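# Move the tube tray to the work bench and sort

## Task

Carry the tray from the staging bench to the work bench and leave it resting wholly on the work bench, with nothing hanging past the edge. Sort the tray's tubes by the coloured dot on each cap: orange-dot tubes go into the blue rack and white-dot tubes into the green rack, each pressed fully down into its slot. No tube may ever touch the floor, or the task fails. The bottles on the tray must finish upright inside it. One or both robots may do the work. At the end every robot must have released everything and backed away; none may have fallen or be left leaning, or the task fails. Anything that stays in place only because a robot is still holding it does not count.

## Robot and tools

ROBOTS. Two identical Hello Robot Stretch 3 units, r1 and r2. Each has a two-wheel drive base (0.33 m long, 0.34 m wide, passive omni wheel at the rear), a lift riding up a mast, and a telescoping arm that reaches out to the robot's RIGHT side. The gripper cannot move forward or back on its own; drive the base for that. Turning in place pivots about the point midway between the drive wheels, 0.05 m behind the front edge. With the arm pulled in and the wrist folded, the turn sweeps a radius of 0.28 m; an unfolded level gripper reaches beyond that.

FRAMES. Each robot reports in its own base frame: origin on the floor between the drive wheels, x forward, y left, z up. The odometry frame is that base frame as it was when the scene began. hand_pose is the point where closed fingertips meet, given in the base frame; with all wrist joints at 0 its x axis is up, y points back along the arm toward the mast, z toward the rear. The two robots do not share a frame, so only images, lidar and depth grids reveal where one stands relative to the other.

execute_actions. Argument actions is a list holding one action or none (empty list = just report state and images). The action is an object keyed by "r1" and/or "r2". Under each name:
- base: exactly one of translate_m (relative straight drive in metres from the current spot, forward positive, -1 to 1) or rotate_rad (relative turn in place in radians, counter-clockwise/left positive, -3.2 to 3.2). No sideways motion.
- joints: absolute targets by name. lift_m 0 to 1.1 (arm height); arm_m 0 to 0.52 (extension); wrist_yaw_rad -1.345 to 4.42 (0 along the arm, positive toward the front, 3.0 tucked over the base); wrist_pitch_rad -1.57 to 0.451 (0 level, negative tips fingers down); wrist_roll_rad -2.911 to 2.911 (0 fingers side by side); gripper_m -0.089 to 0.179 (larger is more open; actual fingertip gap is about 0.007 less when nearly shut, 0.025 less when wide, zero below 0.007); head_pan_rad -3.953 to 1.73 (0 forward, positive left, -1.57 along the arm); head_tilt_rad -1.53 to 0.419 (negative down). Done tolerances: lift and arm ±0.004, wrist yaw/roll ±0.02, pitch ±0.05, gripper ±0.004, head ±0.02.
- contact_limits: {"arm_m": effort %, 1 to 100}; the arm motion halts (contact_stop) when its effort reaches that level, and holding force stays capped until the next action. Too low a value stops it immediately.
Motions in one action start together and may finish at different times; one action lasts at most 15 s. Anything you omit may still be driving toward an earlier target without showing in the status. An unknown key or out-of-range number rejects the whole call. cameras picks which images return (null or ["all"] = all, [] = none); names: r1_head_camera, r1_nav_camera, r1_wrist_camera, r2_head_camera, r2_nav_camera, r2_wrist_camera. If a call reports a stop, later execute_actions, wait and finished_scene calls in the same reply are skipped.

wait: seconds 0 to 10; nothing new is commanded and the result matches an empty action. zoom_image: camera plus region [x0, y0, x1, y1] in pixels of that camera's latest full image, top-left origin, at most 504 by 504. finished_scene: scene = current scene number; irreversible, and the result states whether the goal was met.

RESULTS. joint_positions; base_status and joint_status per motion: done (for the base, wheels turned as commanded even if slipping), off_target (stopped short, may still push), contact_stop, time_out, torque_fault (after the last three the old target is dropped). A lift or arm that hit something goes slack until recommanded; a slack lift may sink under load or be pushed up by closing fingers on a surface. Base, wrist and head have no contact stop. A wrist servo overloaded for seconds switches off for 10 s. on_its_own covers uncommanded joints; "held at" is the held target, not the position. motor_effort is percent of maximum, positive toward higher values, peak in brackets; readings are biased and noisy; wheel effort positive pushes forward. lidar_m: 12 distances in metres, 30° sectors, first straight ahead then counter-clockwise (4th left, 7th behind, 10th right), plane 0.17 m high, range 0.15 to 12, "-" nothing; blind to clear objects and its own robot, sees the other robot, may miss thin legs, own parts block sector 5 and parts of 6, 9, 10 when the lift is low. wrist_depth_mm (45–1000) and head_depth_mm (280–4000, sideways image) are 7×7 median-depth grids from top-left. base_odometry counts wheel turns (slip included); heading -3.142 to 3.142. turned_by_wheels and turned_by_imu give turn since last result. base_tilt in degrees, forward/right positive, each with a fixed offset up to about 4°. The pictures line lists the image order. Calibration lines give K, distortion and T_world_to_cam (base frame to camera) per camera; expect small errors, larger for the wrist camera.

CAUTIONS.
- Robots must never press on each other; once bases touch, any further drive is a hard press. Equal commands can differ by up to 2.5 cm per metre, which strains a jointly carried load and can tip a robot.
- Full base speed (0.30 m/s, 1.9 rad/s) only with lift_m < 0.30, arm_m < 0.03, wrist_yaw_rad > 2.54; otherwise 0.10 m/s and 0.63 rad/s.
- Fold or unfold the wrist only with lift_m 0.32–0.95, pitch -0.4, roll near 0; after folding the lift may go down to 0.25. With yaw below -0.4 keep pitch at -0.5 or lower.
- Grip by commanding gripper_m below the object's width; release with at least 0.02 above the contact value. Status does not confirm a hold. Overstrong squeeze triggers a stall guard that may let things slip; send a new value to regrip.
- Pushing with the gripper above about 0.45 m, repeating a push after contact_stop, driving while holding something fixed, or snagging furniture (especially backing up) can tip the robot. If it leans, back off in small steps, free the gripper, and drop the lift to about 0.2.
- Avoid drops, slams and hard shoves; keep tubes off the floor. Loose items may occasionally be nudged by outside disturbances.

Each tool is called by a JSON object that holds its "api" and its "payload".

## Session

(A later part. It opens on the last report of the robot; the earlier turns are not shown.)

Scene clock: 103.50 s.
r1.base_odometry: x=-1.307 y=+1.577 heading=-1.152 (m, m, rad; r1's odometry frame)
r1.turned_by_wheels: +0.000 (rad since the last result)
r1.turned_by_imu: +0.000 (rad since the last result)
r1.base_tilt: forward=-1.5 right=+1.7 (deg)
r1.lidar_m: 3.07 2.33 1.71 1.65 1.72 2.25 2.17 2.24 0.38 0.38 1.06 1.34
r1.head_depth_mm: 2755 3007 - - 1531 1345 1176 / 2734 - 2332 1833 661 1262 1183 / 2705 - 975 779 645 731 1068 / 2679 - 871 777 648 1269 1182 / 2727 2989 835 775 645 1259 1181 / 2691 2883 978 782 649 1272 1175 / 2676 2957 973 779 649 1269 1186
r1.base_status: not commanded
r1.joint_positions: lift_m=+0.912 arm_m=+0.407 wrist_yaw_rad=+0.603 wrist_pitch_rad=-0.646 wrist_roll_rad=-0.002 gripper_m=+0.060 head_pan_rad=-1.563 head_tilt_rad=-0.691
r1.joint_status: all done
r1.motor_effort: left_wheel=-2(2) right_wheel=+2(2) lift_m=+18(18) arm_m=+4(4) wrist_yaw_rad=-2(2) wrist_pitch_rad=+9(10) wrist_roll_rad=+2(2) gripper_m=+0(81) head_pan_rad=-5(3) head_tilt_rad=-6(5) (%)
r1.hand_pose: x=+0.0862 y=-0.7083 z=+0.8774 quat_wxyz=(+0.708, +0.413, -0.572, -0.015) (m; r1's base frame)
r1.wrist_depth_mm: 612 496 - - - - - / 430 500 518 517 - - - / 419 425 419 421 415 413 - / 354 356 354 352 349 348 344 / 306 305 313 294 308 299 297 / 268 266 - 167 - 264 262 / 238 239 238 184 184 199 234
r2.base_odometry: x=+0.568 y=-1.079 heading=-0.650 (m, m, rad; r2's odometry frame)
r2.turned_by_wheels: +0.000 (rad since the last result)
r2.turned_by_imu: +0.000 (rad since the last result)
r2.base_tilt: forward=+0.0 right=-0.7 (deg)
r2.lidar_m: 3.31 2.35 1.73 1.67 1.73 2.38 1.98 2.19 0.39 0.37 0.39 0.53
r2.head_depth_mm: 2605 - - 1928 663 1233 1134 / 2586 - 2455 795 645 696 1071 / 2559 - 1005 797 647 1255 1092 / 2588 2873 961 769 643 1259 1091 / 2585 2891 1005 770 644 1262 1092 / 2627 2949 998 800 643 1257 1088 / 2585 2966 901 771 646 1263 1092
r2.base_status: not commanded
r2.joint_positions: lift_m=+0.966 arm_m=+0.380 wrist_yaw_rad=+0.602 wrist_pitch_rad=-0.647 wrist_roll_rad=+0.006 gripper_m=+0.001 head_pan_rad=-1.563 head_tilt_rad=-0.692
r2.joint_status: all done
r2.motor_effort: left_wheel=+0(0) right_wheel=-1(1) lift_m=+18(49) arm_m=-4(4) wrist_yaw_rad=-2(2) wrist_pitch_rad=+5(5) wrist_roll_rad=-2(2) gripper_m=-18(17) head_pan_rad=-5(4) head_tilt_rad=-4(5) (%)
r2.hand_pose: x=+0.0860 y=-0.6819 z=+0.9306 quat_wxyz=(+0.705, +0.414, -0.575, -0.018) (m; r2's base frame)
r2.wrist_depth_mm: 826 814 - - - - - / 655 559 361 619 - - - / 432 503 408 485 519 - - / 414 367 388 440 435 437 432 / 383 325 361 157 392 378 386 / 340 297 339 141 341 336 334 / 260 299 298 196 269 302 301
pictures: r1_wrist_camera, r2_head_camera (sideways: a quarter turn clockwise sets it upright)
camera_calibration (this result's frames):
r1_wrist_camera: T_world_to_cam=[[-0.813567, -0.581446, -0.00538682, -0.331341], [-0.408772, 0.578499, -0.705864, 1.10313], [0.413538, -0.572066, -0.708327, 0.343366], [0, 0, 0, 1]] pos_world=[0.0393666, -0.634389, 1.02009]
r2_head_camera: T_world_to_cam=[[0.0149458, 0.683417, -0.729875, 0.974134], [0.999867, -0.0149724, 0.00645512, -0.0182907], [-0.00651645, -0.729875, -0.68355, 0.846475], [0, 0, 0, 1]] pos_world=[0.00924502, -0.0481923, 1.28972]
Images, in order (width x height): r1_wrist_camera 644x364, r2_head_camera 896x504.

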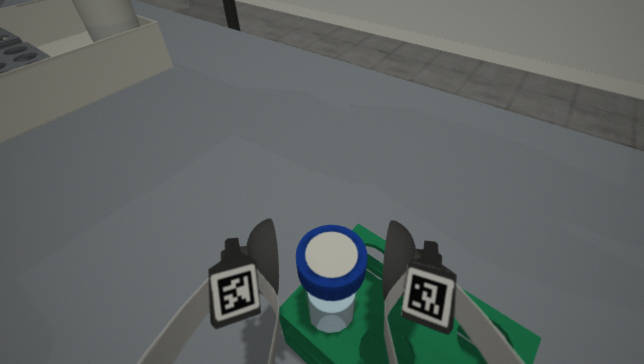

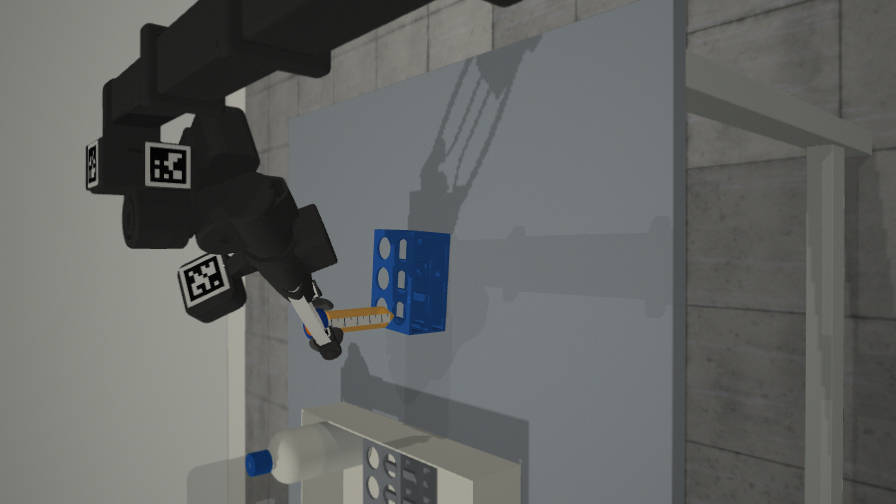

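{"api": "execute_actions", "payload": {"actions": [{"r1":{"joints":{"lift_m":0.97}},"r2":{"base":{"translate_m":-0.004},"joints":{"lift_m":0.948}}}], "cameras": []}}

{"api": "execute_actions", "payload": {"actions": [{"r2":{"joints":{"lift_m":0.902}}}], "cameras": ["r2_head_camera","r2_wrist_camera"]}}

Scene clock: 105.13 s.
r1.base_odometry: x=-1.307 y=+1.577 heading=-1.152 (m, m, rad; r1's odometry frame)
r1.turned_by_wheels: +0.000 (rad since the last result)
r1.turned_by_imu: +0.000 (rad since the last result)
r1.base_tilt: forward=-1.5 right=+1.6 (deg)
r1.lidar_m: 3.08 2.34 1.71 1.65 1.72 2.25 2.17 2.25 0.38 0.38 1.06 1.34
r1.head_depth_mm: 2670 - 2300 1899 1578 1346 1174 / 2663 2948 2357 1852 663 1263 1182 / - 2895 975 777 647 728 1068 / 2617 - 957 778 645 1271 1175 / 2676 3058 833 779 648 1280 1180 / 2697 2913 944 780 648 1277 1175 / 2704 2913 977 775 649 1279 1180
r1.base_status: not commanded
r1.joint_positions: lift_m=+0.970 arm_m=+0.407 wrist_yaw_rad=+0.603 wrist_pitch_rad=-0.646 wrist_roll_rad=-0.002 gripper_m=+0.060 head_pan_rad=-1.563 head_tilt_rad=-0.691
r1.joint_status: all done
r1.motor_effort: left_wheel=-2(2) right_wheel=+2(2) lift_m=+27(28) arm_m=+4(4) wrist_yaw_rad=-2(2) wrist_pitch_rad=+9(9) wrist_roll_rad=+2(1) gripper_m=+1(1) head_pan_rad=-3(3) head_tilt_rad=-5(6) (%)
r1.hand_pose: x=+0.0862 y=-0.7083 z=+0.9349 quat_wxyz=(+0.708, +0.413, -0.572, -0.015) (m; r1's base frame)
r1.wrist_depth_mm: 888 757 - - - - - / 600 535 648 - - - - / 454 507 516 513 510 - - / 440 437 436 431 429 427 440 / 376 376 382 372 381 365 367 / 330 327 - 317 - 323 320 / 295 294 289 228 239 288 284
r2.base_odometry: x=+0.565 y=-1.076 heading=-0.650 (m, m, rad; r2's odometry frame)
r2.turned_by_wheels: +0.000 (rad since the last result)
r2.turned_by_imu: +0.000 (rad since the last result)
r2.base_tilt: forward=+0.0 right=-0.7 (deg)
r2.lidar_m: 3.31 2.36 1.73 1.67 1.74 2.38 1.98 2.19 0.39 0.37 0.39 0.53
r2.head_depth_mm: 2606 2824 - 1888 652 1228 1133 / 2609 - 1091 798 644 694 1069 / 2592 - 998 794 645 1236 1091 / 2627 2837 964 770 645 1261 1083 / 2629 2908 1046 769 642 1260 1089 / 2576 2932 994 800 643 1254 1093 / 2604 2984 902 751 644 1256 1092
r2.base_status: done
r2.joint_positions: lift_m=+0.949 arm_m=+0.380 wrist_yaw_rad=+0.602 wrist_pitch_rad=-0.648 wrist_roll_rad=+0.006 gripper_m=+0.001 head_pan_rad=-1.563 head_tilt_rad=-0.692
r2.joint_status: all done
r2.motor_effort: left_wheel=+0(3) right_wheel=-1(4) lift_m=+18(18) arm_m=-3(5) wrist_yaw_rad=-2(2) wrist_pitch_rad=+5(5) wrist_roll_rad=-2(2) gripper_m=-18(18) head_pan_rad=-4(4) head_tilt_rad=-5(4) (%)
r2.hand_pose: x=+0.0859 y=-0.6819 z=+0.9136 quat_wxyz=(+0.705, +0.414, -0.575, -0.018) (m; r2's base frame)
r2.wrist_depth_mm: 779 771 715 - - - - / 540 535 354 591 - - - / 407 478 395 451 483 488 - / 390 344 359 417 417 415 408 / 367 304 354 156 368 357 360 / 317 295 325 140 323 321 320 / 248 286 282 198 228 287 283
pictures: none
No camera images: the call's "cameras" was empty. Leave "cameras" out to get every camera's image.

Scene clock: 106.37 s.
r1.base_odometry: x=-1.307 y=+1.577 heading=-1.152 (m, m, rad; r1's odometry frame)
r1.turned_by_wheels: +0.000 (rad since the last result)
r1.turned_by_imu: +0.000 (rad since the last result)
r1.base_tilt: forward=-1.4 right=+1.6 (deg)
r1.lidar_m: 3.08 2.34 1.71 1.65 1.72 2.25 2.17 2.25 0.38 0.38 1.06 1.34
r1.head_depth_mm: 2691 - 2320 1892 1576 1353 1177 / 2607 3065 2369 1840 661 1279 1181 / - 2872 974 778 648 728 1073 / 2665 - 961 778 645 1281 1178 / 2696 3043 837 780 647 1273 1184 / 2667 2895 944 780 648 1271 1181 / 2672 2885 978 778 648 1282 1181
r1.base_status: not commanded
r1.joint_positions: lift_m=+0.970 arm_m=+0.407 wrist_yaw_rad=+0.603 wrist_pitch_rad=-0.646 wrist_roll_rad=-0.002 gripper_m=+0.060 head_pan_rad=-1.563 head_tilt_rad=-0.691
r1.joint_status: not commanded
r1.motor_effort: left_wheel=-2(2) right_wheel=+2(2) lift_m=+27(27) arm_m=+4(4) wrist_yaw_rad=-2(2) wrist_pitch_rad=+9(9) wrist_roll_rad=+1(2) gripper_m=+1(0) head_pan_rad=-3(3) head_tilt_rad=-6(5) (%)
r1.hand_pose: x=+0.0862 y=-0.7083 z=+0.9349 quat_wxyz=(+0.708, +0.413, -0.572, -0.015) (m; r1's base frame)
r1.wrist_depth_mm: 872 762 - - - - - / 602 530 639 - - - - / 452 506 526 523 515 - - / 439 434 436 430 429 423 440 / 376 374 382 371 381 370 365 / 329 330 - 317 - 323 319 / 291 291 293 229 238 287 287
r2.base_odometry: x=+0.565 y=-1.076 heading=-0.650 (m, m, rad; r2's odometry frame)
r2.turned_by_wheels: +0.000 (rad since the last result)
r2.turned_by_imu: +0.000 (rad since the last result)
r2.base_tilt: forward=+0.1 right=-0.7 (deg)
r2.lidar_m: 3.31 2.36 1.73 1.67 1.73 2.38 1.98 2.20 0.39 0.37 0.39 0.53
r2.head_depth_mm: 2584 2946 2759 - 644 1229 1136 / 2589 2873 983 772 644 695 1073 / 2607 2838 962 797 645 1236 1094 / 2633 2906 - 773 644 1267 1096 / 2611 2955 1050 774 645 1264 1093 / 2588 2985 1003 794 643 1260 1094 / 2593 2907 905 751 644 1261 1089
r2.base_status: not commanded
r2.joint_positions: lift_m=+0.903 arm_m=+0.380 wrist_yaw_rad=+0.602 wrist_pitch_rad=-0.648 wrist_roll_rad=+0.006 gripper_m=+0.001 head_pan_rad=-1.563 head_tilt_rad=-0.692
r2.joint_status: all done
r2.motor_effort: left_wheel=+0(0) right_wheel=-1(1) lift_m=+18(17) arm_m=-5(4) wrist_yaw_rad=-1(2) wrist_pitch_rad=+5(5) wrist_roll_rad=-2(2) gripper_m=-17(17) head_pan_rad=-4(4) head_tilt_rad=-5(5) (%)
r2.hand_pose: x=+0.0859 y=-0.6819 z=+0.8675 quat_wxyz=(+0.705, +0.414, -0.575, -0.018) (m; r2's base frame)
r2.wrist_depth_mm: 660 499 312 - - - - / 396 502 345 463 495 - - / 333 329 333 401 409 405 401 / 337 272 332 353 353 348 347 / 235 272 307 157 304 305 302 / 232 265 271 140 207 267 268 / 239 243 235 180 189 196 240
pictures: r2_head_camera (sideways: a quarter turn clockwise sets it upright), r2_wrist_camera
camera_calibration (this result's frames):
r2_head_camera: T_world_to_cam=[[0.0149457, 0.683417, -0.729875, 0.974134], [0.999867, -0.0149723, 0.00645512, -0.0182907], [-0.00651636, -0.729875, -0.68355, 0.846475], [0, 0, 0, 1]] pos_world=[0.00924503, -0.0481923, 1.28972]
r2_wrist_camera: T_world_to_cam=[[-0.84791, -0.529384, -0.0283011, -0.260239], [-0.360361, 0.614698, -0.701631, 1.09583], [0.388829, -0.584722, -0.711978, 0.343062], [0, 0, 0, 1]] pos_world=[0.0408431, -0.610774, 1.00575]
Images, in order (width x height): r2_head_camera 896x504, r2_wrist_camera 644x364.

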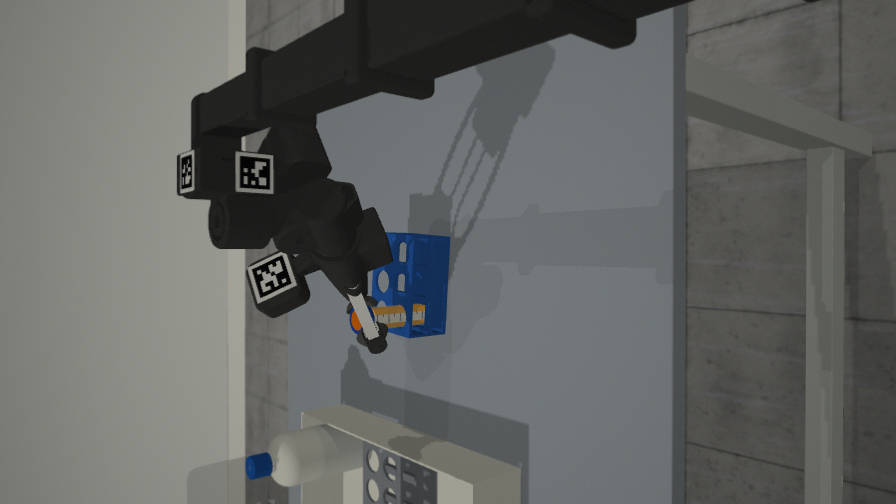

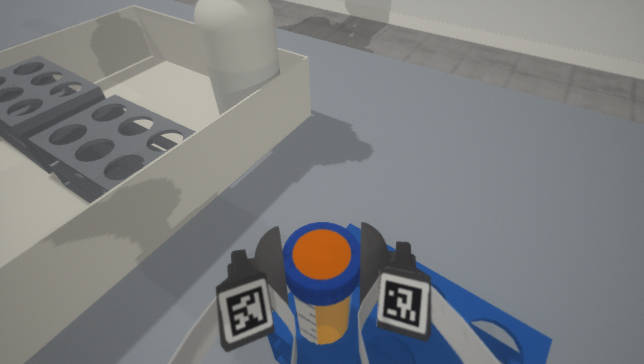

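{"api": "execute_actions", "payload": {"actions": [{"r2":{"joints":{"gripper_m":0.06}}}], "cameras": []}}

{"api": "execute_actions", "payload": {"actions": [{"r2":{"joints":{"lift_m":0.95}}}], "cameras": []}}

{"api": "execute_actions", "payload": {"actions": [{"r1":{"joints":{"arm_m":0.005}},"r2":{"joints":{"arm_m":0.005}}}], "cameras": ["r1_head_camera","r2_head_camera","r2_nav_camera"]}}

Scene clock: 107.80 s.
r1.base_odometry: x=-1.307 y=+1.577 heading=-1.152 (m, m, rad; r1's odometry frame)
r1.turned_by_wheels: +0.000 (rad since the last result)
r1.turned_by_imu: +0.000 (rad since the last result)
r1.base_tilt: forward=-1.4 right=+1.7 (deg)
r1.lidar_m: 3.08 2.34 1.72 1.66 1.72 2.25 2.17 2.25 0.38 0.38 1.06 1.34
r1.head_depth_mm: 2715 - 2309 1886 1577 1353 1173 / 2594 3063 2383 1848 661 1276 1182 / - 2922 975 777 645 730 1069 / 2678 - 963 777 647 1275 1182 / 2685 3014 836 776 646 1273 1175 / 2673 2933 942 777 647 1272 1183 / 2675 2922 981 781 647 1269 1178
r1.base_status: not commanded
r1.joint_positions: lift_m=+0.970 arm_m=+0.407 wrist_yaw_rad=+0.603 wrist_pitch_rad=-0.646 wrist_roll_rad=-0.002 gripper_m=+0.060 head_pan_rad=-1.563 head_tilt_rad=-0.691
r1.joint_status: not commanded
r1.motor_effort: left_wheel=-3(2) right_wheel=+2(2) lift_m=+27(27) arm_m=+4(4) wrist_yaw_rad=-2(2) wrist_pitch_rad=+9(9) wrist_roll_rad=+1(1) gripper_m=+1(0) head_pan_rad=-2(2) head_tilt_rad=-6(5) (%)
r1.hand_pose: x=+0.0862 y=-0.7083 z=+0.9349 quat_wxyz=(+0.708, +0.413, -0.572, -0.015) (m; r1's base frame)
r1.wrist_depth_mm: 882 748 - - - - - / 628 536 642 - - - - / 452 497 521 518 514 - - / 435 437 431 427 427 421 436 / 375 372 385 373 378 368 363 / 329 330 - 318 - 323 320 / 292 291 290 230 238 287 286
r2.base_odometry: x=+0.565 y=-1.076 heading=-0.650 (m, m, rad; r2's odometry frame)
r2.turned_by_wheels: +0.000 (rad since the last result)
r2.turned_by_imu: +0.000 (rad since the last result)
r2.base_tilt: forward=+0.0 right=-0.8 (deg)
r2.lidar_m: 3.30 2.36 1.73 1.66 1.74 2.38 1.97 2.19 0.39 0.37 0.39 0.53
r2.head_depth_mm: 2614 2954 2771 - 643 1237 1139 / 2644 2906 985 770 644 692 1070 / 2605 2858 961 797 645 1254 1089 / 2596 2901 - 767 645 1265 1090 / 2605 2965 1044 772 644 1258 1091 / 2584 2977 1007 798 644 1252 1091 / 2588 2952 898 754 646 1265 1090
r2.base_status: not commanded
r2.joint_positions: lift_m=+0.903 arm_m=+0.380 wrist_yaw_rad=+0.602 wrist_pitch_rad=-0.646 wrist_roll_rad=+0.006 gripper_m=+0.060 head_pan_rad=-1.563 head_tilt_rad=-0.692
r2.joint_status: all done
r2.motor_effort: left_wheel=+0(0) right_wheel=-1(1) lift_m=+18(18) arm_m=-5(4) wrist_yaw_rad=-2(2) wrist_pitch_rad=+4(5) wrist_roll_rad=-2(2) gripper_m=+0(95) head_pan_rad=-5(4) head_tilt_rad=-4(5) (%)
r2.hand_pose: x=+0.0861 y=-0.6822 z=+0.8679 quat_wxyz=(+0.705, +0.413, -0.576, -0.017) (m; r2's base frame)
r2.wrist_depth_mm: 647 503 313 - - - - / 402 488 349 461 492 - - / 331 333 339 399 414 404 409 / 339 276 335 350 349 351 350 / 237 272 315 231 313 305 305 / 233 266 277 145 - 271 269 / 238 243 234 182 183 186 241
pictures: none
No camera images: the call's "cameras" was empty. Leave "cameras" out to get every camera's image.

Scene clock: 109.07 s.
r1.base_odometry: x=-1.307 y=+1.577 heading=-1.152 (m, m, rad; r1's odometry frame)
r1.turned_by_wheels: +0.000 (rad since the last result)
r1.turned_by_imu: +0.000 (rad since the last result)
r1.base_tilt: forward=-1.5 right=+1.6 (deg)
r1.lidar_m: 3.08 2.34 1.71 1.65 1.72 2.25 2.17 2.26 0.38 0.38 1.06 1.34
r1.head_depth_mm: 2723 - 2268 1895 1584 1347 1177 / 2651 2975 2363 1856 663 1276 1175 / - 2951 972 778 649 730 1068 / 2635 - 956 776 646 1273 1179 / 2678 2995 837 780 649 1272 1181 / 2690 2945 947 778 648 1273 1181 / 2727 2935 977 777 648 1280 1187
r1.base_status: not commanded
r1.joint_positions: lift_m=+0.970 arm_m=+0.407 wrist_yaw_rad=+0.603 wrist_pitch_rad=-0.646 wrist_roll_rad=-0.002 gripper_m=+0.060 head_pan_rad=-1.563 head_tilt_rad=-0.691
r1.joint_status: not commanded
r1.motor_effort: left_wheel=-3(2) right_wheel=+2(2) lift_m=+27(27) arm_m=+4(4) wrist_yaw_rad=-2(2) wrist_pitch_rad=+9(9) wrist_roll_rad=+1(1) gripper_m=+0(1) head_pan_rad=-3(4) head_tilt_rad=-5(6) (%)
r1.hand_pose: x=+0.0862 y=-0.7083 z=+0.9349 quat_wxyz=(+0.708, +0.413, -0.572, -0.015) (m; r1's base frame)
r1.wrist_depth_mm: 862 749 - - - - - / 606 530 638 - - - - / 453 497 515 515 514 - - / 440 435 429 430 432 431 439 / 376 373 381 373 381 368 365 / 327 329 - 318 - 321 321 / 293 293 293 228 238 288 286
r2.base_odometry: x=+0.565 y=-1.076 heading=-0.650 (m, m, rad; r2's odometry frame)
r2.turned_by_wheels: +0.000 (rad since the last result)
r2.turned_by_imu: +0.000 (rad since the last result)
r2.base_tilt: forward=-0.1 right=-0.8 (deg)
r2.lidar_m: 3.31 2.35 1.73 1.67 1.74 2.38 1.97 2.19 0.39 0.37 0.39 0.53
r2.head_depth_mm: 2595 2842 - 1901 654 1236 1133 / 2592 - 1091 799 644 692 1072 / 2613 - 999 797 643 1263 1094 / 2603 2853 958 773 647 1258 1090 / 2588 2896 1090 770 646 1260 1086 / 2641 2927 1000 798 645 1264 1095 / 2585 2941 899 752 646 1258 1092
r2.base_status: not commanded
r2.joint_positions: lift_m=+0.949 arm_m=+0.380 wrist_yaw_rad=+0.602 wrist_pitch_rad=-0.646 wrist_roll_rad=+0.006 gripper_m=+0.060 head_pan_rad=-1.563 head_tilt_rad=-0.692
r2.joint_status: all done
r2.motor_effort: left_wheel=+0(1) right_wheel=-1(1) lift_m=+52(56) arm_m=-4(4) wrist_yaw_rad=-2(2) wrist_pitch_rad=+4(4) wrist_roll_rad=-2(2) gripper_m=+0(0) head_pan_rad=-3(3) head_tilt_rad=-5(5) (%)
r2.hand_pose: x=+0.0861 y=-0.6822 z=+0.9146 quat_wxyz=(+0.705, +0.413, -0.576, -0.017) (m; r2's base frame)
r2.wrist_depth_mm: 771 785 731 - - - - / 546 541 350 601 - - - / 419 496 392 455 501 490 - / 394 346 358 420 420 417 415 / 364 306 357 362 373 358 359 / 320 292 328 288 - 319 322 / 250 287 282 204 248 287 287
pictures: none
No camera images: the call's "cameras" was empty. Leave "cameras" out to get every camera's image.

Scene clock: 113.23 s.
r1.base_odometry: x=-1.307 y=+1.577 heading=-1.152 (m, m, rad; r1's odometry frame)
r1.turned_by_wheels: +0.000 (rad since the last result)
r1.turned_by_imu: +0.001 (rad since the last result)
r1.base_tilt: forward=-1.4 right=+1.7 (deg)
r1.lidar_m: 3.09 2.34 1.71 1.66 1.72 2.25 2.17 2.25 0.38 0.38 1.06 1.35
r1.head_depth_mm: 2741 3009 2476 - - - 1177 / 2741 3028 2348 2011 - - 1143 / 2771 2964 977 822 - - 1063 / 2672 2930 976 800 - - 1157 / 2697 2994 974 806 - 1296 1181 / 2691 2969 974 798 631 1303 1184 / 2676 2910 982 779 665 1271 1175
r1.base_status: not commanded
r1.joint_positions: lift_m=+0.970 arm_m=+0.005 wrist_yaw_rad=+0.602 wrist_pitch_rad=-0.646 wrist_roll_rad=-0.002 gripper_m=+0.060 head_pan_rad=-1.563 head_tilt_rad=-0.691
r1.joint_status: all done
r1.motor_effort: left_wheel=-2(2) right_wheel=+2(2) lift_m=+27(27) arm_m=-3(3) wrist_yaw_rad=-2(2) wrist_pitch_rad=+9(9) wrist_roll_rad=+1(1) gripper_m=+0(1) head_pan_rad=-4(4) head_tilt_rad=-5(6) (%)
r1.hand_pose: x=+0.0861 y=-0.3071 z=+0.9349 quat_wxyz=(+0.708, +0.413, -0.573, -0.015) (m; r1's base frame)
r1.wrist_depth_mm: 874 719 734 796 - - - / 657 629 614 645 630 630 648 / - 533 523 519 515 466 492 / - - 436 436 430 426 427 / - - 399 370 383 372 369 / - - - 334 - 324 322 / - - - 980 290 289 289
r2.base_odometry: x=+0.565 y=-1.076 heading=-0.650 (m, m, rad; r2's odometry frame)
r2.turned_by_wheels: +0.000 (rad since the last result)
r2.turned_by_imu: -0.001 (rad since the last result)
r2.base_tilt: forward=+0.1 right=-0.9 (deg)
r2.lidar_m: 3.30 2.35 1.73 1.67 1.73 2.39 1.97 2.18 0.39 0.37 0.39 0.53
r2.head_depth_mm: 2579 2955 2559 2087 - - 1117 / 2614 2932 2447 826 - - 1069 / 2599 2963 1049 798 - - 1071 / 2621 2971 1050 771 - - 1081 / 2601 2966 1047 771 - 1263 1087 / 2591 2994 996 799 656 1260 1088 / 2582 2955 900 754 644 1254 1085
r2.base_status: not commanded
r2.joint_positions: lift_m=+0.949 arm_m=+0.005 wrist_yaw_rad=+0.602 wrist_pitch_rad=-0.646 wrist_roll_rad=+0.006 gripper_m=+0.060 head_pan_rad=-1.563 head_tilt_rad=-0.692
r2.joint_status: all done
r2.motor_effort: left_wheel=+0(0) right_wheel=-1(1) lift_m=+53(53) arm_m=-4(4) wrist_yaw_rad=-2(2) wrist_pitch_rad=+4(4) wrist_roll_rad=-2(2) gripper_m=+0(0) head_pan_rad=-3(3) head_tilt_rad=-5(4) (%)
r2.hand_pose: x=+0.0861 y=-0.3072 z=+0.9146 quat_wxyz=(+0.705, +0.413, -0.576, -0.017) (m; r2's base frame)
r2.wrist_depth_mm: 788 749 642 733 660 755 - / 628 581 518 558 593 460 597 / 521 501 487 474 487 450 489 / - 440 421 422 418 413 422 / - - 374 365 373 367 363 / - - - 321 - 321 322 / - - - 992 285 288 288
pictures: r1_head_camera (sideways: a quarter turn clockwise sets it upright), r2_head_camera (sideways: a quarter turn clockwise sets it upright), r2_nav_camera (sideways: a quarter turn counterclockwise sets it upright)
camera_calibration (this result's frames):
r1_head_camera: T_world_to_cam=[[0.0546962, 0.658627, -0.750479, 0.993129], [0.99788, -0.0626137, 0.0177769, -0.027525], [-0.0352819, -0.74986, -0.660655, 0.821059], [0, 0, 0, 1]] pos_world=[0.0021148, -0.0401462, 1.28825]
r2_head_camera: T_world_to_cam=[[0.0149457, 0.683419, -0.729873, 0.974131], [0.999867, -0.0149723, 0.00645505, -0.0182906], [-0.00651638, -0.729873, -0.683552, 0.846478], [0, 0, 0, 1]] pos_world=[0.00924503, -0.0481923, 1.28972]
r2_nav_camera: T_world_to_cam=[[-0.00855689, -0.621108, 0.783678, -0.979761], [-0.999501, 0.0291394, 0.0121811, 0.0476731], [-0.0304017, -0.783183, -0.621048, 0.766668], [0, 0, 0, 1]] pos_world=[0.0625736, -0.00948605, 1.24337]
Images, in order (width x height): r1_head_camera 896x504, r2_head_camera 896x504, r2_nav_camera 672x504.

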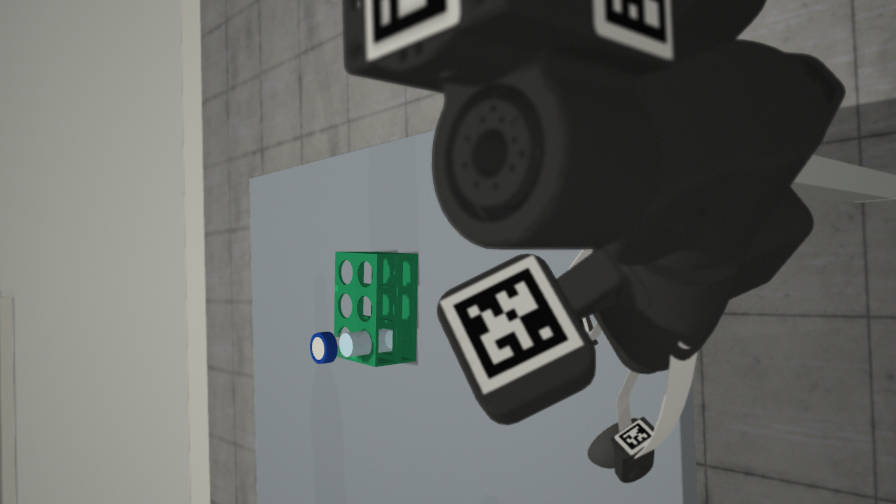

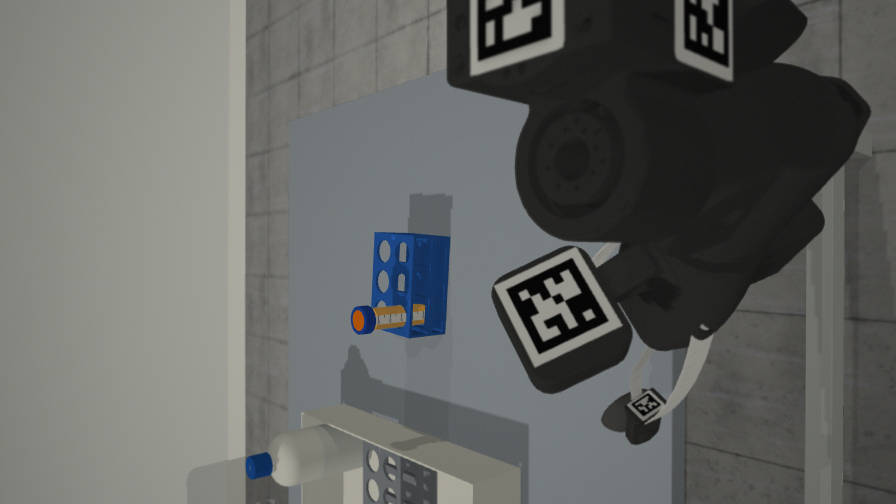

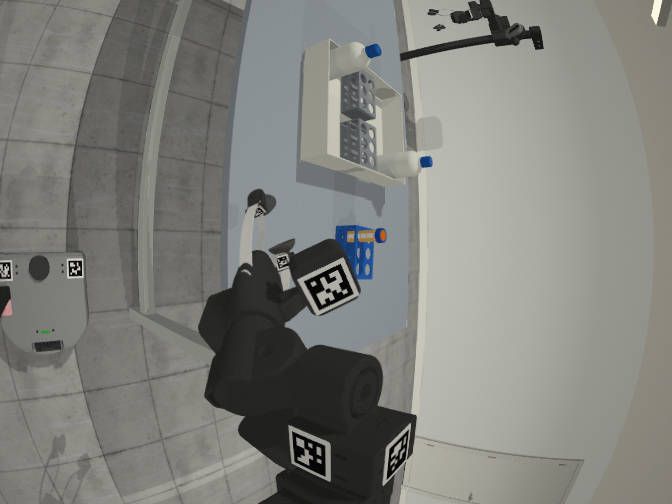

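{"api": "finished_scene", "payload": {"scene": 2}}

The scene is finished: the task was done.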